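# Crank the pencil sharpener just over one clockwise turn

## Task

Rotate the sharpener's crank slightly more than one complete revolution, clockwise as seen from the crank's side. It counts only if the crank stays turned after the robot lets go, not if the gripper is what keeps it there.

## Robot and tools

Robot: two arms, left_arm and right_arm, each with a six-joint chain (waist, shoulder, elbow, forearm roll, wrist pitch, wrist roll) and a two-finger gripper. The names are labels only; left_arm sits on the +y side of the table.

Frame: a single scene frame for everything. Origin on the tabletop midway between the arms, +x out over the table, +z up. Positions are in metres. Orientations are quaternions written w, x, y, z. On each gripper, the fingers point along its own +z and open and close along its own y. The reported end_effector_position is the spot between the pads when they are shut. Closed fingertips extend about 33 mm past it, open ones about 9 mm. Closing pushes the tips roughly 24 mm further out, so leave that clearance above surfaces. Printed hand positions can be off, more so at long reach.

Row layout (shared by execute_actions and move): one flat list of 20 numbers covering both arms, even if only one moves. Order: left x, y, z, qw, qx, qy, qz, left gripper position, force_limit, speed, then the same ten for the right arm. x, y, z, qw..qz are an absolute target pose for that gripper in the scene frame, not an offset. The three gripper numbers are each in [-1, 1]. position: +1 fully open (140 mm), about -0.8 pads touching, -1 keep closing until blocked. force_limit: about 14 N at -1, 60 N at 0, 107 N at +1 (for parts up to 40 mm wide). speed: pad gap changes about 30 mm/s at -1, 140 at 0, 250 at +1. To leave a gripper alone, repeat its previous three numbers; a 0 is a real command. To hold an arm still, resend its last reported pose and its gripper numbers every call. To keep an orientation fixed, reuse the same quaternion each row rather than the drifted reported one.

execute_actions(actions): a list of actions; each action is a table of up to 15 rows, one row per 1/30 s step, the final row repeated if fewer than 15. An empty list simply returns state and images. Each target must be within 0.6 m of that gripper's current position along each of the gripper's axes, or the action is rejected for both arms; a malformed action or a failing first action rejects the whole call. Every control step clips the commanded pose to 70 mm and 16 degrees from the measured one, so distant targets take several actions; afterward the arm goes no further than its last clipped pose. Position wins over orientation when both cannot be met.

move(target, speed, stop_force, blocking): target is one 20-number row (absolute poses). Each gripper goes in a straight line to its pose, turning the short way; both paths finish together, taking 0.5 to 10 s (cut off at 10 s). speed is path top speed in m/s, 0.002 to 0.5, default 0.25; rotation is capped at twice that in rad/s. Paths do not avoid obstacles or the other arm, and grippers lag, wander and may overshoot speed near a straight arm. stop_force (20 to 80 N, one value for both arms, not allowed in the first 0.2 s) ends an arm's path when push against its motion rises that much for two steps; the gripper then steps back two control steps and holds. Use it only with very slow moves and with no rotation of that gripper; omit it when backing away from something pressed on. An arm within 1.5 mm and 0.5 degrees of its target counts as still. blocking=false returns after 0.5 s while motion continues (not combinable with stop_force); poll with wait(0) and do not send other motion until it ends, or call stop.

wait(seconds): 0 to 10; arms hold their last command. stop(): brakes a running move; fingers keep moving. zoom_image(camera, region): camera is cam_high, cam_low, cam_left_wrist or cam_right_wrist; region [x0, y0, x1, y1] in pixels, at most 504 by 504. Image sizes: cam_high and cam_low 896x504, wrist cameras 616x616 fisheye. finished_scene(scene): pass the current scene number; it is final and reports success.

Results: state line per arm with pose and velocities; Hand target lines show the pose the controller now drives toward; step readings with HELD marks for held-back steps; joint positions and torques; Flange force (noisy estimate, includes held weight, "no reading" near singular poses). object_status: 0 moving, 1 blocked while opening, 2 blocked while closing (a grip), 3 reached the commanded position or pads met. position_measured is in counts, 3 open to 230 closed. To squeeze harder while gripped, raise force_limit and nudge position (e.g. -1 to -0.98). A move adds a "move:" line: done, off_target, moving, held, fault, or contact (stop_force fired); limits=paced means the pose was clipped, limits=held means some steps were blocked. "pose unreachable" means the clearance check altered that arm's command.

Hazards: pressing past a firm contact with stiff arms can trigger a fault stop. A joint exceeding its load limit (waist and shoulder 309, elbow 145, wrist joints 40.9 N m) or an outside force of 144 N halts that arm for 10 s and drops the rest of the call. Hot motors give a MOTOR HOT warning, then braking. Avoid arm-to-arm collisions, drops, slips, slams and hard pushes. For the crank, grip its handle, sweep it in a circle clockwise as viewed from the crank side a bit past 360 degrees, then release so it stays turned.

Each tool is called after ">>>" as name(argument=value, ...) on one line, values as JSON.

## Session

>>> execute_actions(actions=[])

Scene clock: 0.00 s.
left_arm: end_effector_position=(+0.7195, +0.4039, +0.3205) position_measured=3 object_status=3 end_effector_quat_wxyz=(-0.000, +0.999, -0.033, -0.002) end_effector_velocity=(+0.000, +0.000, -0.000) end_effector_angular_velocity=(+0.000, +0.000, -0.000) | right_arm: end_effector_position=(+0.2360, -0.6015, +0.3197) position_measured=3 object_status=3 end_effector_quat_wxyz=(-0.037, +0.985, +0.087, +0.143) end_effector_velocity=(-0.000, +0.001, -0.001) end_effector_angular_velocity=(+0.001, +0.001, +0.001)
Joint positions: left_arm=[-0.053  0.165  1.605  0.     1.375  1.517] | right_arm=[-0.952 -0.485  2.17   0.287  1.369  0.444]
Joint velocities: left_arm=[ 0.  0.  0.  0. -0.  0.] | right_arm=[ 0.001  0.     0.001 -0.     0.    -0.001]
Joint torques (N m, as the joint torque sensors report them, + toward a larger angle): no reading
Flange force (N, the push that the arm receives, along the gripper's own x y z axes): no reading
Hand target (left_arm): +0.720, +0.404, +0.321; -0.000, +0.999, -0.033, -0.002
Hand target (right_arm): +0.236, -0.602, +0.320; -0.037, +0.985, +0.087, +0.143

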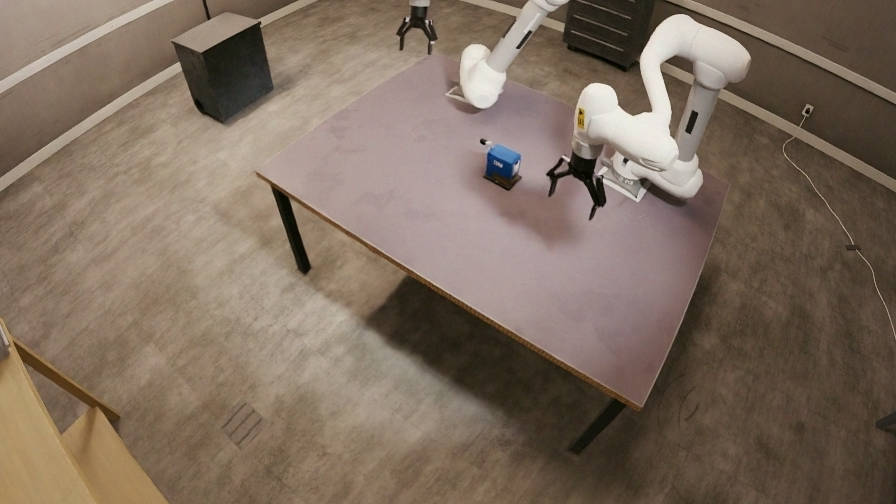

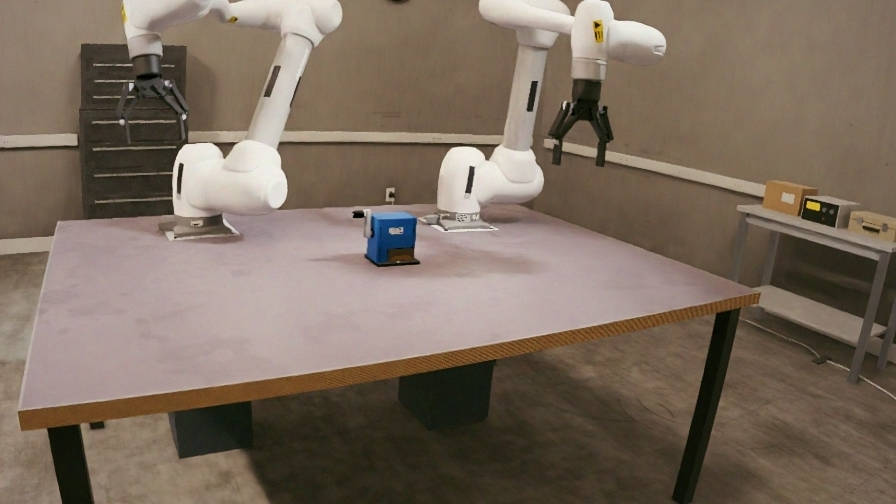

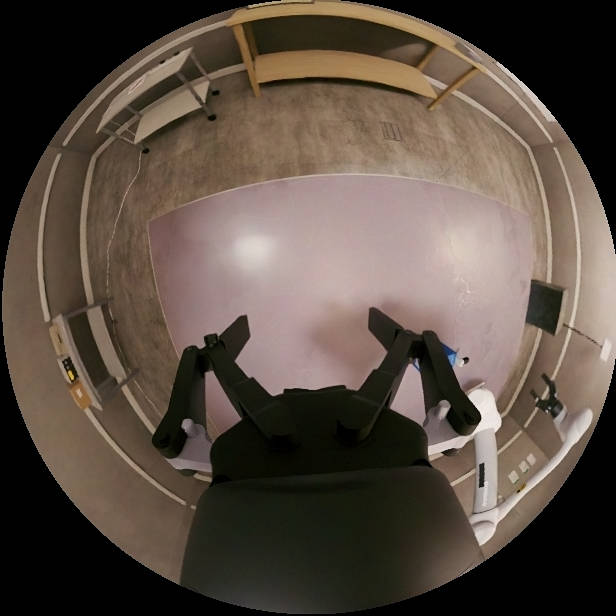

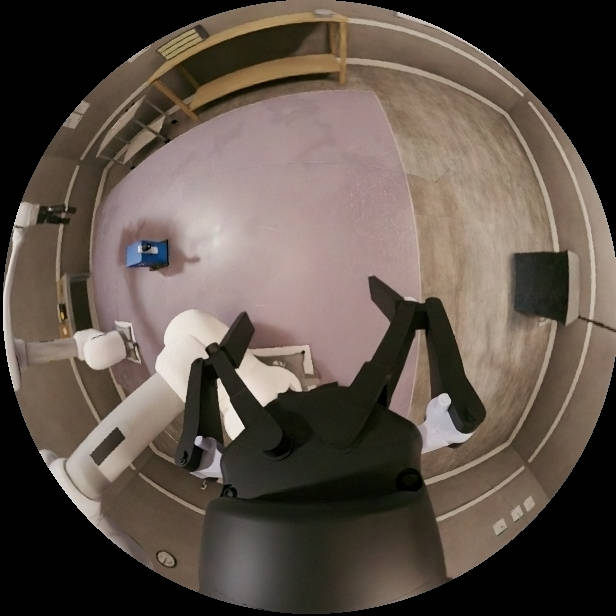

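>>> zoom_image(camera="cam_low", region=[330, 190, 450, 280])

>>> zoom_image(camera="cam_high", region=[460, 120, 540, 200])

>>> zoom_image(camera="cam_right_wrist", region=[110, 220, 190, 290])

>>> zoom_image(camera="cam_left_wrist", region=[400, 320, 490, 400])

Region (330, 190, 450, 280) of cam_low's 896x504 image, scaled by 4.200, with more detail than that image has; it fills the top 378 rows of this view, and the rest is white.

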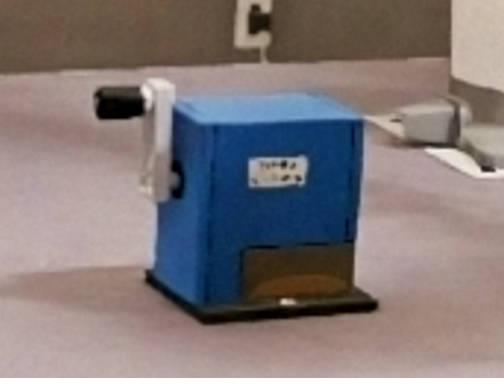

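Region (460, 120, 540, 200) of cam_high's 896x504 image, scaled by 6.300, with more detail than that image has.

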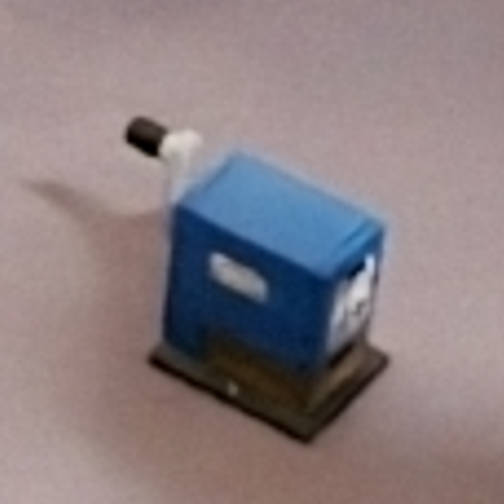

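Region (110, 220, 190, 290) of cam_right_wrist's 616x616 image, scaled by 6.300, with more detail than that image has; it fills the top 441 rows of this view, and the rest is white.

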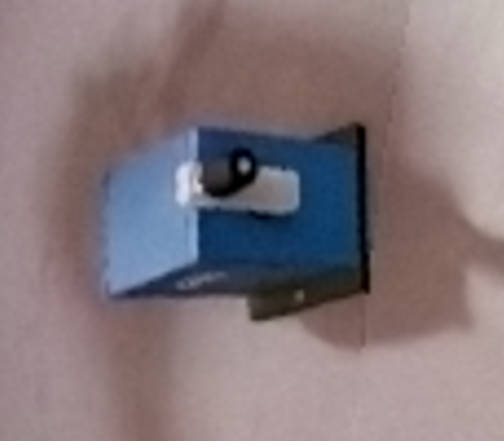

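Region (400, 320, 490, 400) of cam_left_wrist's 616x616 image, scaled by 5.600, with more detail than that image has.

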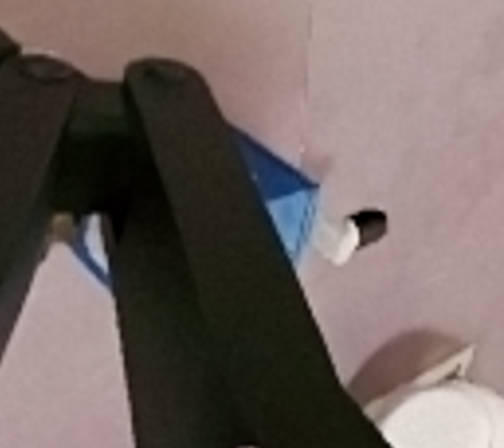

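>>> move(target=[0.7195,0.4039,0.3205,0.0,0.999,-0.033,-0.002,1,0,0, 0.41,-0.19,0.22,-0.12279,0.69636,0.69636,0.12279,0.0,0,0], speed=0.4)

Scene clock: 70.47 s.
left_arm: end_effector_position=(+0.7195, +0.4039, +0.3205) position_measured=3 object_status=3 end_effector_quat_wxyz=(+0.000, +0.999, -0.033, -0.002) end_effector_velocity=(+0.000, +0.000, -0.000) end_effector_angular_velocity=(+0.000, +0.001, -0.001) | right_arm: end_effector_position=(+0.4099, -0.1896, +0.2201) position_measured=129 object_status=3 end_effector_quat_wxyz=(-0.122, +0.696, +0.697, +0.124) end_effector_velocity=(+0.001, +0.001, +0.001) end_effector_angular_velocity=(+0.002, -0.001, -0.000)
Joint positions: left_arm=[-0.052  0.165  1.605 -0.     1.375  1.517] | right_arm=[ 0.183 -0.045  2.059  0.388  1.076  0.052]
Joint velocities: left_arm=[0.    0.    0.    0.    0.    0.001] | right_arm=[ 0.     0.001 -0.002  0.002  0.001 -0.   ]
Joint torques (N m, as the joint torque sensors report them, + toward a larger angle): left_arm=[ -0.23 -62.79 -40.53   3.77  -0.54  -0.18] | right_arm=[ -3.23 -35.97 -39.75   4.11   0.01   1.1 ]
Flange force (N, the push that the arm receives, along the gripper's own x y z axes): left_arm=[8.3 -0.6 -0.1] | right_arm=[3.2 0.7 5.6]
Hand target (left_arm): +0.719, +0.404, +0.321; +0.000, +0.999, -0.033, -0.002
Hand target (right_arm): +0.410, -0.190, +0.220; -0.122, +0.696, +0.697, +0.124
Off the commanded pose (left_arm): 0.000 m, 0 deg.
Off the commanded pose (right_arm): 0.000 m, 0 deg.
move: done
camera_calibration (this result's frames):
cam_left_wrist: T_world_to_cam=[[-0.107341, -0.993318, 0.0424016, 0.461509], [-0.960194, 0.114635, 0.254726, 0.57874], [-0.257885, -0.0133711, -0.966083, 0.690529], [0, 0, 0, 1]] pos_world=[0.783319, 0.401315, 0.50012]
cam_right_wrist: T_world_to_cam=[[0.956718, -0.284995, -0.0588989, -0.437457], [-0.275702, -0.952403, 0.130069, -0.102126], [-0.0931644, -0.108201, -0.989754, 0.419871], [0, 0, 0, 1]] pos_world=[0.429484, -0.176508, 0.403086]

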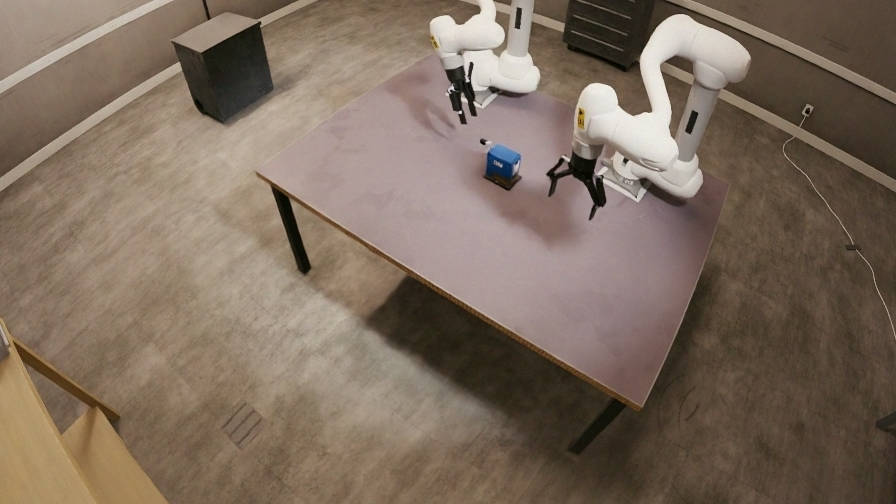

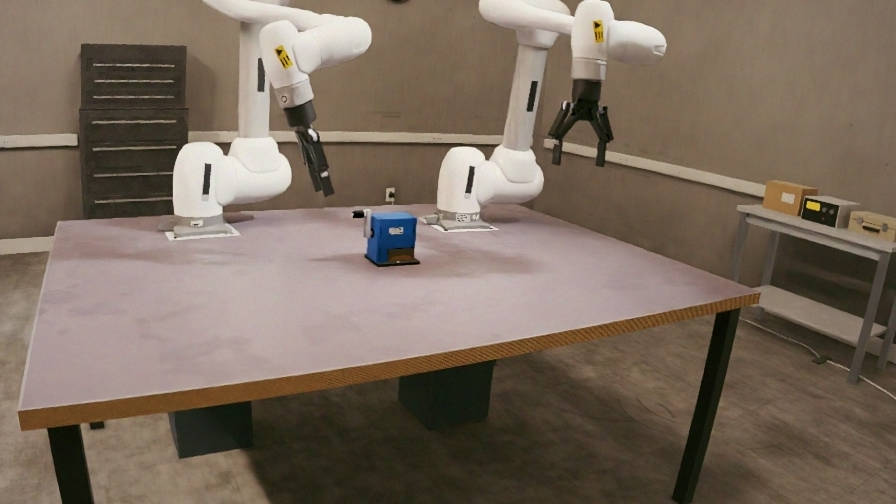

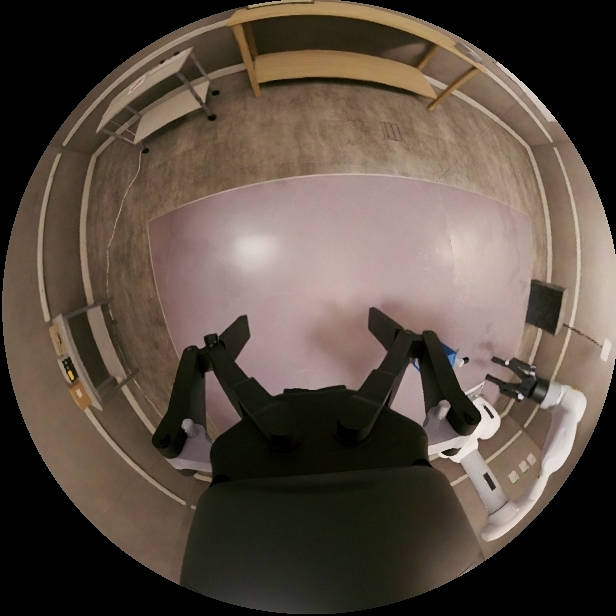

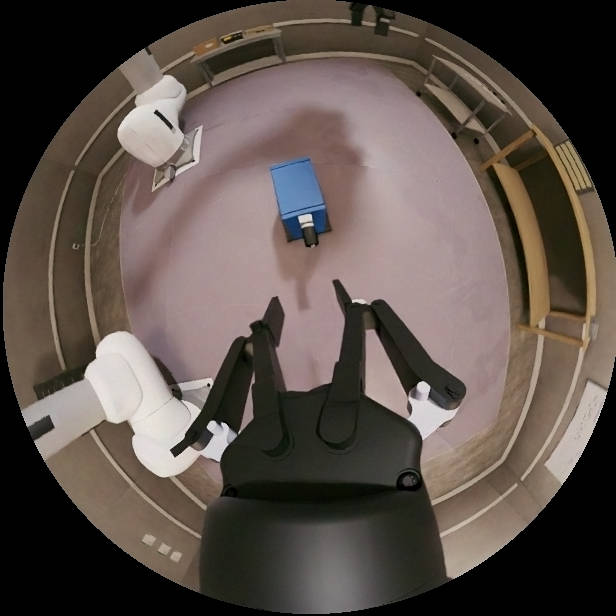

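>>> zoom_image(camera="cam_right_wrist", region=[250, 150, 370, 320])

>>> zoom_image(camera="cam_low", region=[270, 100, 450, 280])

Region (250, 150, 370, 320) of cam_right_wrist's 616x616 image, scaled by 2.965, with more detail than that image has; it fills the left 356 columns of this view, and the rest is white.

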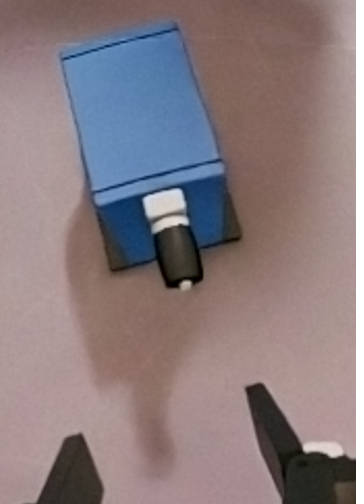

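Region (270, 100, 450, 280) of cam_low's 896x504 image, scaled by 2.800, with more detail than that image has.

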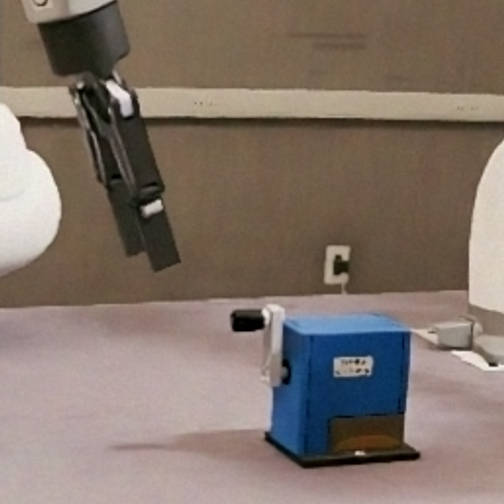

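>>> zoom_image(camera="cam_right_wrist", region=[270, 190, 340, 260])

>>> zoom_image(camera="cam_right_wrist", region=[255, 145, 345, 235])

Region (270, 190, 340, 260) of cam_right_wrist's 616x616 image, scaled by 7.200, with more detail than that image has.

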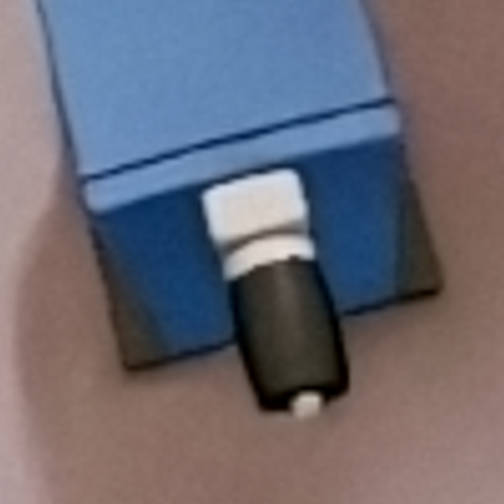

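Region (255, 145, 345, 235) of cam_right_wrist's 616x616 image, scaled by 5.600, with more detail than that image has.

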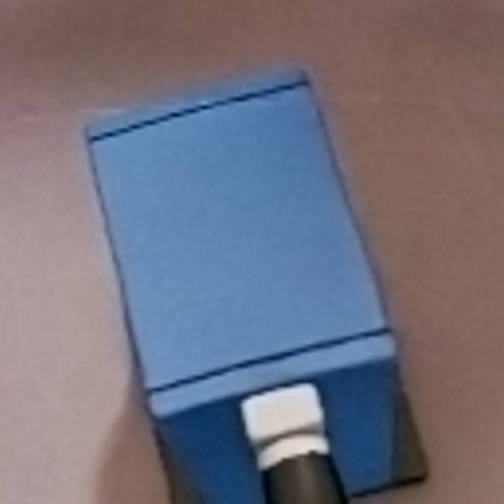

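>>> move(target=[0.7195,0.4039,0.3205,0.0,0.999,-0.033,-0.002,1,0,0, 0.4306,-0.1160,0.156,-0.11931,0.71553,0.67665,0.12617,-0.15,-0.5,0], speed=0.15)

Scene clock: 126.43 s.
left_arm: end_effector_position=(+0.7195, +0.4039, +0.3205) position_measured=3 object_status=3 end_effector_quat_wxyz=(+0.000, +0.999, -0.033, -0.002) end_effector_velocity=(+0.000, -0.000, -0.001) end_effector_angular_velocity=(-0.000, +0.001, +0.001) | right_arm: end_effector_position=(+0.4305, -0.1159, +0.1561) position_measured=148 object_status=3 end_effector_quat_wxyz=(-0.119, +0.715, +0.677, +0.126) end_effector_velocity=(-0.001, -0.000, -0.001) end_effector_angular_velocity=(-0.001, +0.000, +0.001)
Joint positions: left_arm=[-0.052  0.165  1.605 -0.     1.375  1.517] | right_arm=[0.317 0.076 2.066 0.412 0.895 0.176]
Joint velocities: left_arm=[ 0.     0.001 -0.    -0.    -0.    -0.001] | right_arm=[ 0.001  0.     0.001 -0.001 -0.001 -0.001]
Joint torques (N m, as the joint torque sensors report them, + toward a larger angle): left_arm=[  0.62 -61.79 -40.72   3.8   -0.43  -0.35] | right_arm=[ -2.26 -47.64 -37.79   4.03  -0.1    0.75]
Flange force (N, the push that the arm receives, along the gripper's own x y z axes): left_arm=[6.9 0.4 0.6] | right_arm=[1.7 1.1 6.9]
Hand target (left_arm): +0.720, +0.404, +0.321; +0.000, +0.999, -0.033, -0.002
Hand target (right_arm): +0.431, -0.116, +0.156; -0.119, +0.715, +0.677, +0.126
Off the commanded pose (left_arm): 0.000 m, 0 deg.
Off the commanded pose (right_arm): 0.000 m, 0 deg.
move: done
camera_calibration (this result's frames):
cam_left_wrist: T_world_to_cam=[[-0.107341, -0.993318, 0.0424018, 0.461509], [-0.960194, 0.114635, 0.254726, 0.57874], [-0.257885, -0.0133714, -0.966083, 0.69053], [0, 0, 0, 1]] pos_world=[0.783319, 0.401315, 0.50012]
cam_right_wrist: T_world_to_cam=[[0.939161, -0.338107, -0.0604988, -0.438303], [-0.328325, -0.935433, 0.131026, 0.00652035], [-0.100893, -0.103191, -0.989531, 0.37029], [0, 0, 0, 1]] pos_world=[0.451137, -0.103883, 0.339042]

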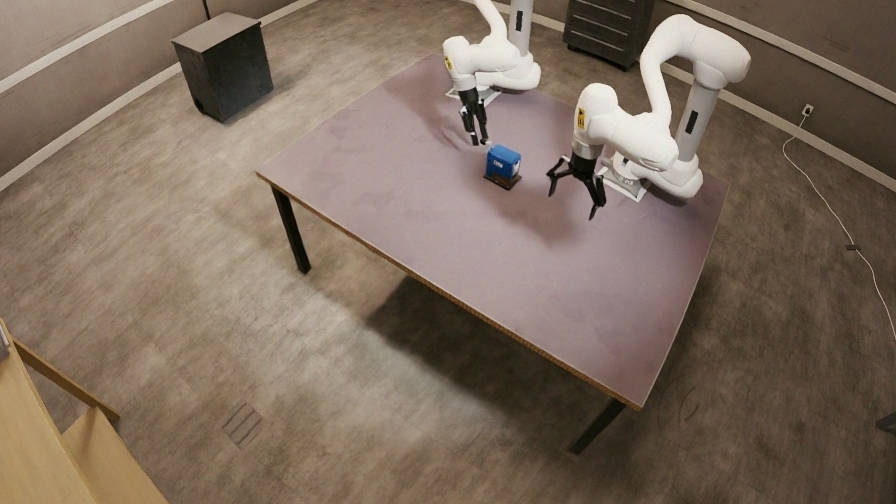

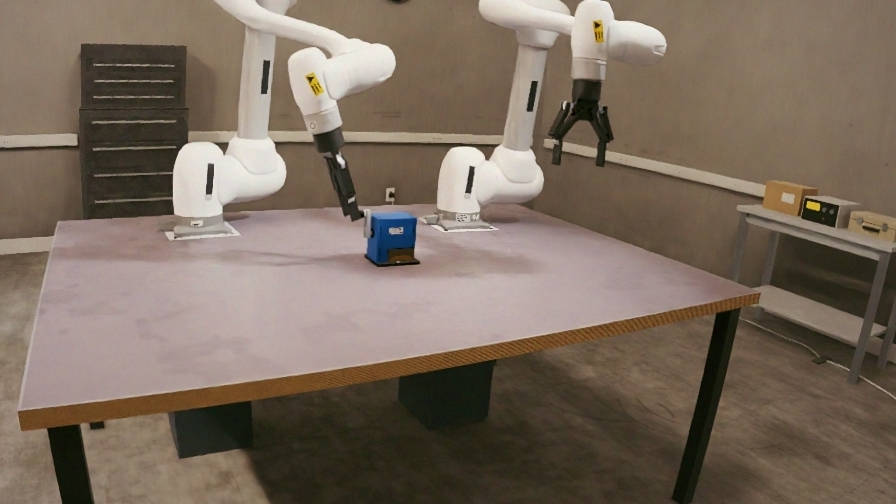

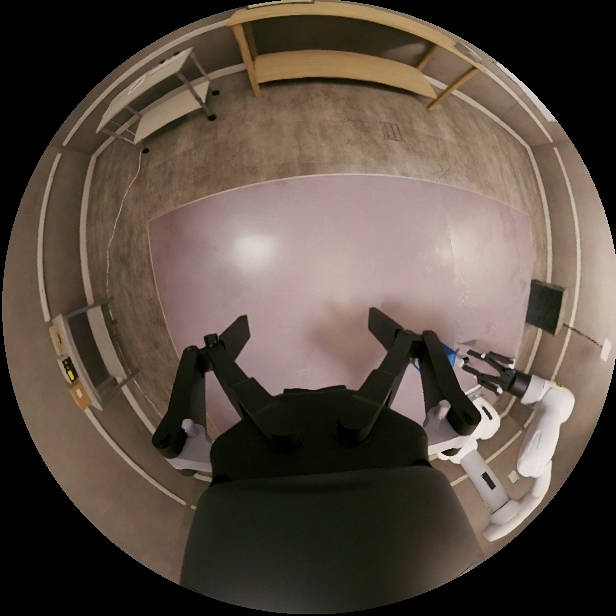

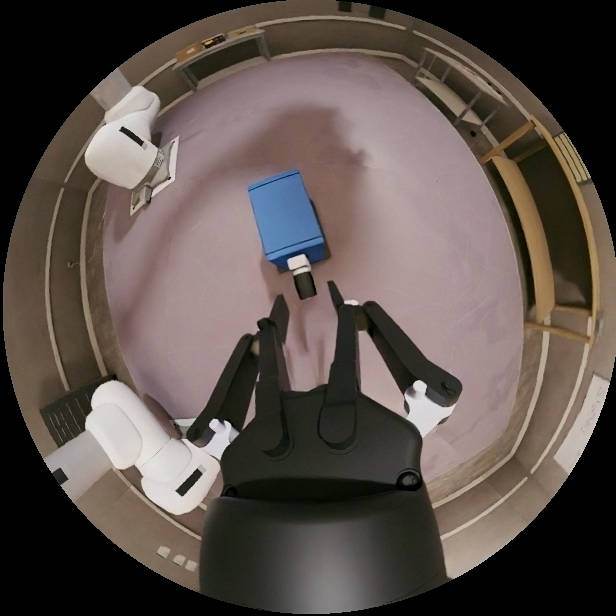

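>>> zoom_image(camera="cam_right_wrist", region=[255, 235, 365, 345])

>>> zoom_image(camera="cam_low", region=[320, 160, 430, 270])

>>> zoom_image(camera="cam_high", region=[445, 100, 535, 190])

>>> zoom_image(camera="cam_left_wrist", region=[430, 325, 520, 405])

Region (255, 235, 365, 345) of cam_right_wrist's 616x616 image, scaled by 4.582, with more detail than that image has.

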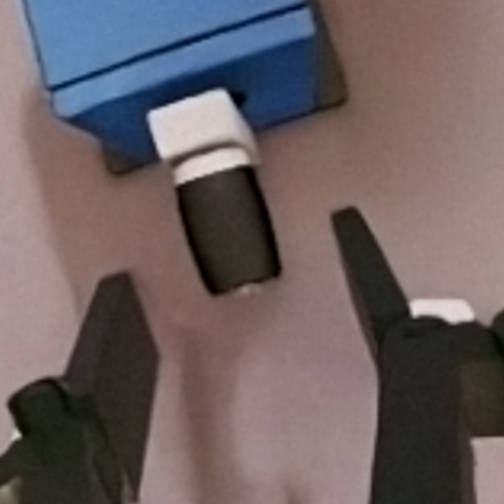

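Region (320, 160, 430, 270) of cam_low's 896x504 image, scaled by 4.582, with more detail than that image has.

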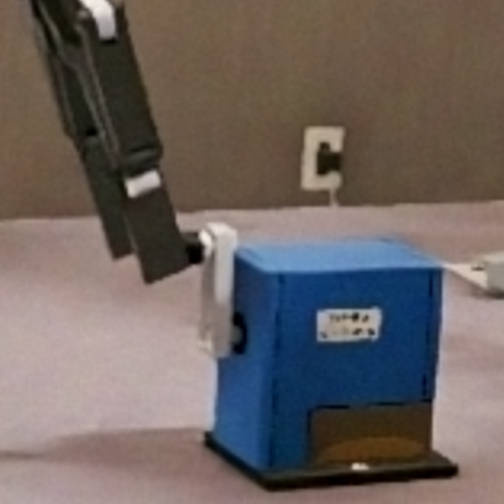

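Region (445, 100, 535, 190) of cam_high's 896x504 image, scaled by 5.600, with more detail than that image has.

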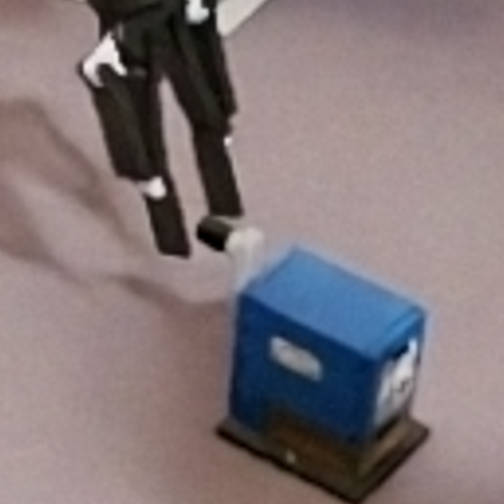

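Region (430, 325, 520, 405) of cam_left_wrist's 616x616 image, scaled by 5.600, with more detail than that image has.

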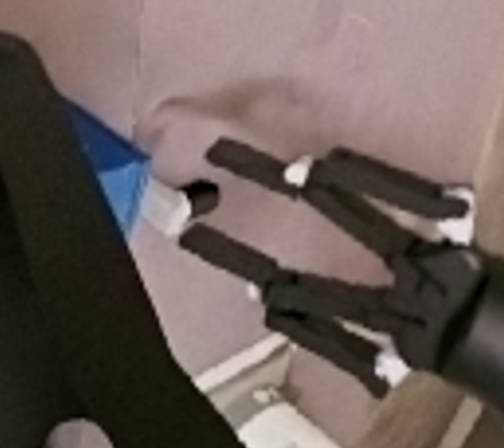

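>>> move(target=[0.7195,0.4039,0.3205,0.0,0.999,-0.033,-0.002,1,0,0, 0.4328,-0.1065,0.155,-0.11931,0.71553,0.67665,0.12617,-1,-0.5,-1], speed=0.05)

Scene clock: 148.63 s.
left_arm: end_effector_position=(+0.7195, +0.4039, +0.3205) position_measured=3 object_status=3 end_effector_quat_wxyz=(+0.000, +0.999, -0.033, -0.002) end_effector_velocity=(-0.000, +0.001, +0.001) end_effector_angular_velocity=(+0.001, -0.001, -0.001) | right_arm: end_effector_position=(+0.4328, -0.1065, +0.1550) position_measured=200 object_status=2 end_effector_quat_wxyz=(-0.119, +0.716, +0.677, +0.126) end_effector_velocity=(-0.001, -0.001, -0.001) end_effector_angular_velocity=(-0.001, +0.001, +0.001)
Joint positions: left_arm=[-0.052  0.165  1.605 -0.     1.375  1.517] | right_arm=[0.332 0.087 2.056 0.411 0.889 0.191]
Joint velocities: left_arm=[ 0.001 -0.001 -0.     0.001  0.001  0.001] | right_arm=[-0.     0.     0.002 -0.001 -0.001 -0.001]
Joint torques (N m, as the joint torque sensors report them, + toward a larger angle): left_arm=[ -0.11 -62.52 -40.27   3.75  -0.57  -0.34] | right_arm=[ -2.85 -46.37 -37.06   3.91  -0.61   1.14]
Flange force (N, the push that the arm receives, along the gripper's own x y z axes): left_arm=[8.4 -0.7 -0.6] | right_arm=[1.8 -1.0 3.3]
Hand target (left_arm): +0.720, +0.404, +0.321; +0.000, +0.999, -0.033, -0.002
Hand target (right_arm): +0.433, -0.106, +0.155; -0.119, +0.716, +0.677, +0.126
Off the commanded pose (left_arm): 0.000 m, 0 deg.
Off the commanded pose (right_arm): 0.000 m, 0 deg.
move: done
camera_calibration (this result's frames):
cam_left_wrist: T_world_to_cam=[[-0.107341, -0.993318, 0.0424018, 0.461509], [-0.960194, 0.114635, 0.254726, 0.57874], [-0.257885, -0.0133714, -0.966083, 0.690529], [0, 0, 0, 1]] pos_world=[0.783319, 0.401315, 0.50012]
cam_right_wrist: T_world_to_cam=[[0.939114, -0.338242, -0.0604763, -0.437324], [-0.328429, -0.935352, 0.131341, 0.0162248], [-0.100992, -0.103482, -0.989491, 0.370436], [0, 0, 0, 1]] pos_world=[0.453437, -0.0944118, 0.337964]

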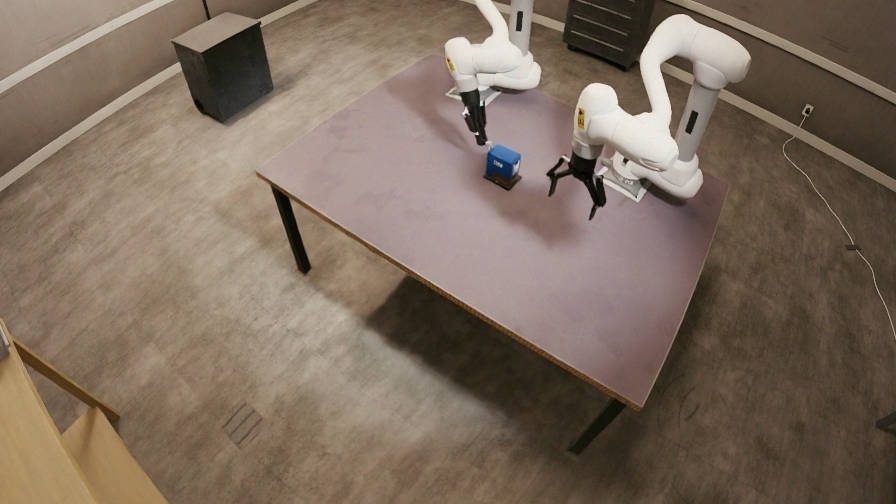

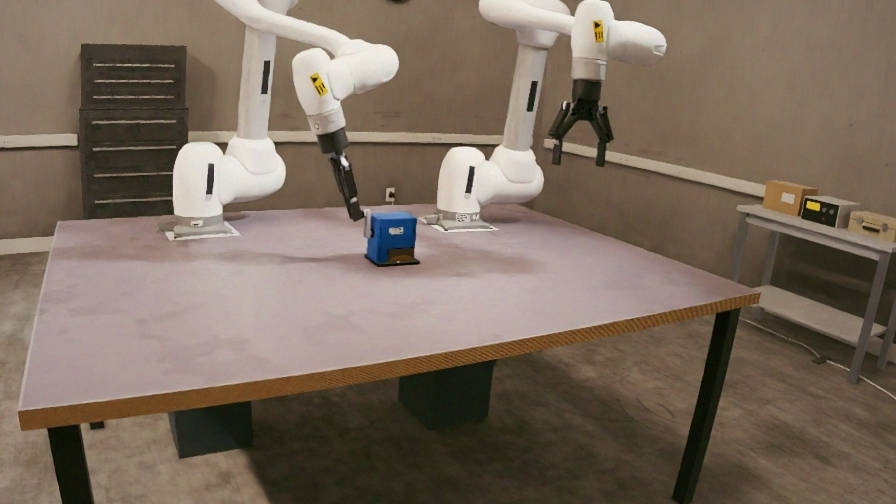

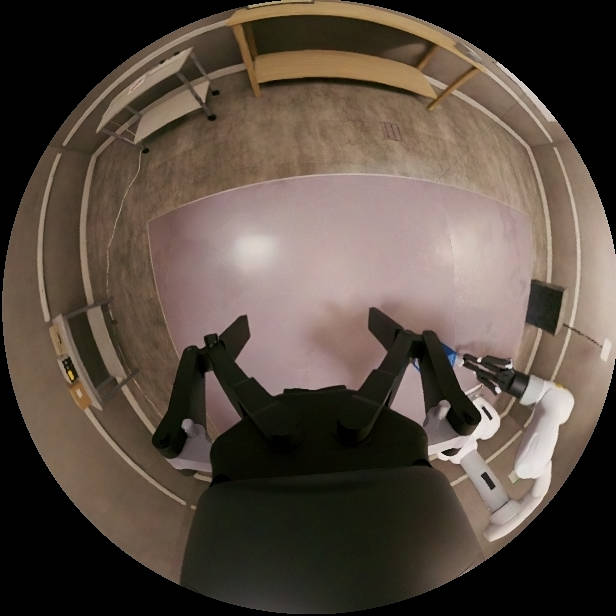

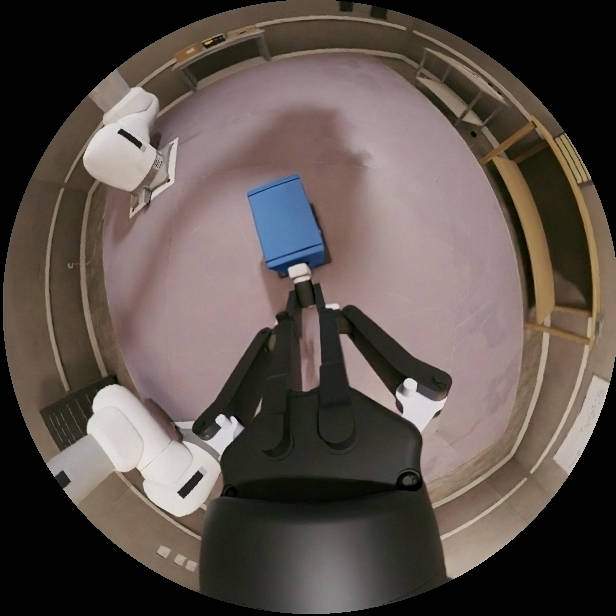

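>>> zoom_image(camera="cam_right_wrist", region=[255, 235, 355, 335])

>>> zoom_image(camera="cam_low", region=[330, 175, 430, 275])

Region (255, 235, 355, 335) of cam_right_wrist's 616x616 image, scaled by 5.040, with more detail than that image has.

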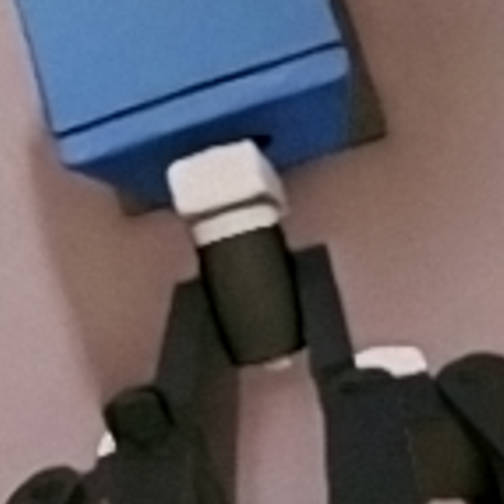

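Region (330, 175, 430, 275) of cam_low's 896x504 image, scaled by 5.040, with more detail than that image has.

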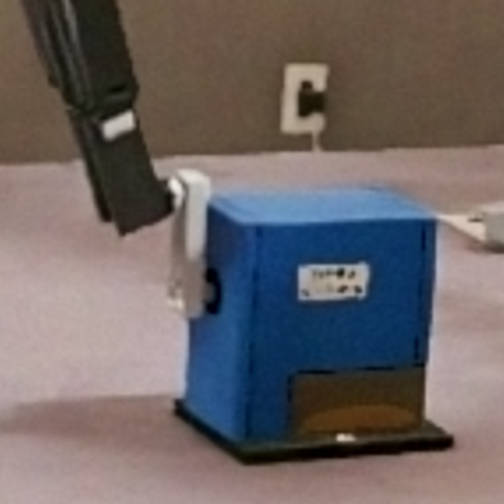

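>>> zoom_image(camera="cam_low", region=[345, 200, 390, 245])

Region (345, 200, 390, 245) of cam_low's 896x504 image, scaled by 11.200, with more detail than that image has.

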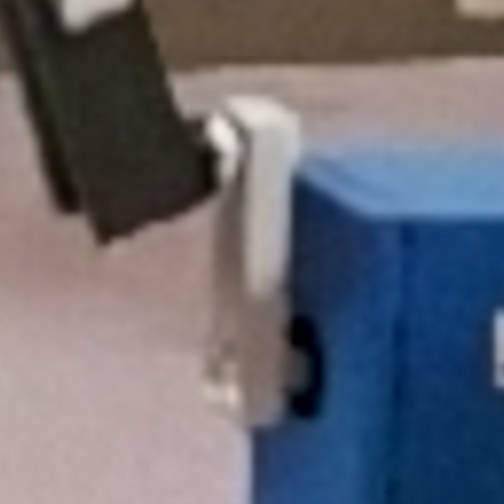

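>>> move(target=[0.7195,0.4039,0.3205,0.0,0.999,-0.033,-0.002,1,0,0, 0.4482,-0.1074,0.1518,-0.11931,0.71553,0.67665,0.12617,-1,-0.5,-1], speed=0.03, stop_force=40)

Scene clock: 177.17 s.
left_arm: end_effector_position=(+0.7195, +0.4039, +0.3205) position_measured=3 object_status=3 end_effector_quat_wxyz=(+0.000, +0.999, -0.033, -0.002) end_effector_velocity=(+0.001, +0.000, -0.001) end_effector_angular_velocity=(+0.000, +0.001, -0.000) | right_arm: end_effector_position=(+0.4482, -0.1074, +0.1518) position_measured=200 object_status=2 end_effector_quat_wxyz=(-0.119, +0.716, +0.677, +0.126) end_effector_velocity=(+0.001, +0.000, +0.001) end_effector_angular_velocity=(+0.000, -0.001, -0.000)
Joint positions: left_arm=[-0.052  0.165  1.605 -0.     1.375  1.517] | right_arm=[0.32  0.111 2.036 0.413 0.89  0.178]
Joint velocities: left_arm=[ 0.     0.001 -0.     0.    -0.     0.   ] | right_arm=[-0.    -0.    -0.001 -0.    -0.     0.   ]
Joint torques (N m, as the joint torque sensors report them, + toward a larger angle): left_arm=[ -0.09 -61.35 -40.76   3.69  -0.55  -0.35] | right_arm=[ -3.7  -41.6  -24.67   1.96   1.96   0.93]
Flange force (N, the push that the arm receives, along the gripper's own x y z axes): left_arm=[6.6 -0.6 0.5] | right_arm=[13.8 6.6 -7.3]
Hand target (left_arm): +0.720, +0.404, +0.321; +0.000, +0.999, -0.033, -0.002
Hand target (right_arm): +0.448, -0.107, +0.152; -0.119, +0.716, +0.677, +0.126
Off the commanded pose (left_arm): 0.000 m, 0 deg.
Off the commanded pose (right_arm): 0.000 m, 0 deg.
move: done
camera_calibration (this result's frames):
cam_left_wrist: T_world_to_cam=[[-0.107341, -0.993318, 0.0424017, 0.461509], [-0.960194, 0.114635, 0.254726, 0.57874], [-0.257885, -0.0133713, -0.966083, 0.690529], [0, 0, 0, 1]] pos_world=[0.783319, 0.401315, 0.50012]
cam_right_wrist: T_world_to_cam=[[0.939108, -0.33825, -0.0605245, -0.452252], [-0.328427, -0.935346, 0.131389, 0.0208719], [-0.101054, -0.10351, -0.989482, 0.36875], [0, 0, 0, 1]] pos_world=[0.468832, -0.0952822, 0.334757]

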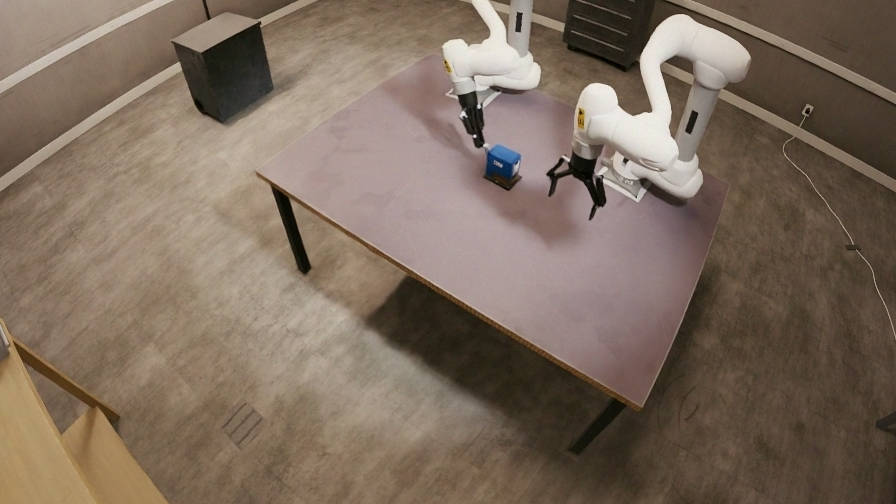

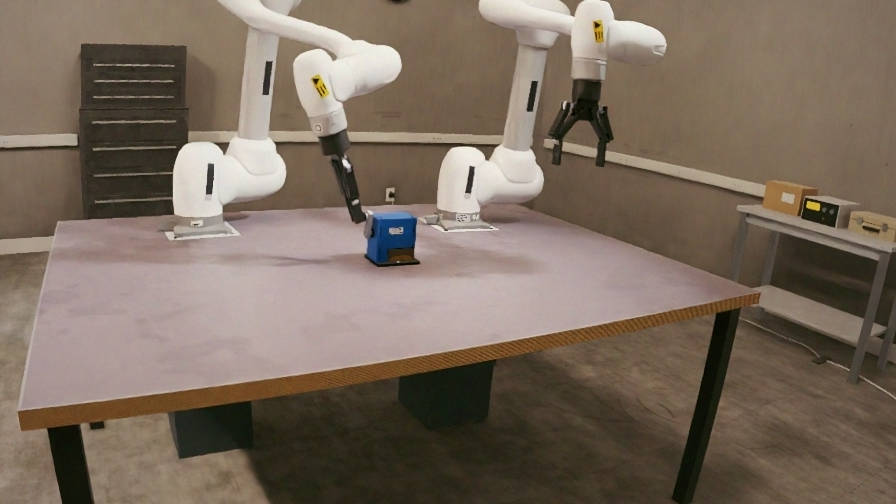

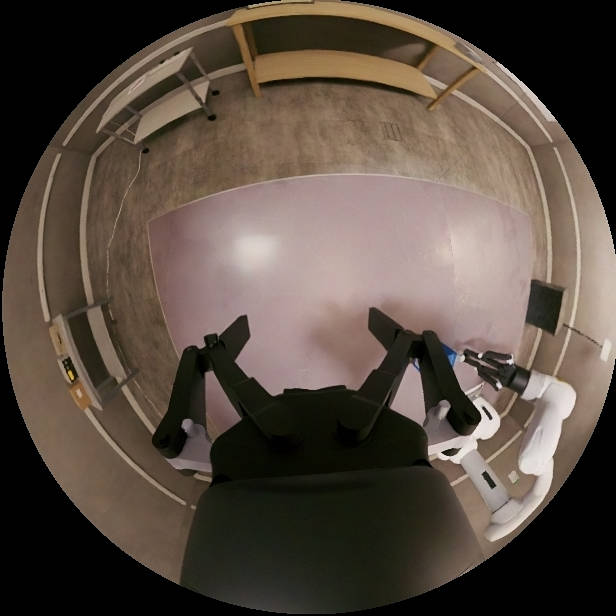

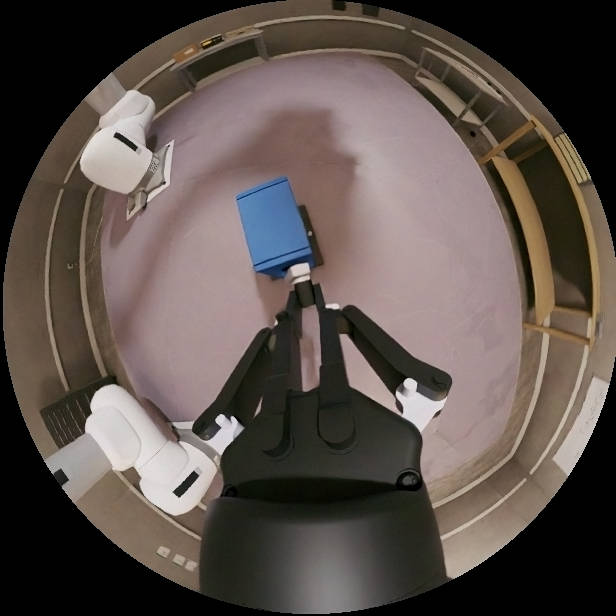

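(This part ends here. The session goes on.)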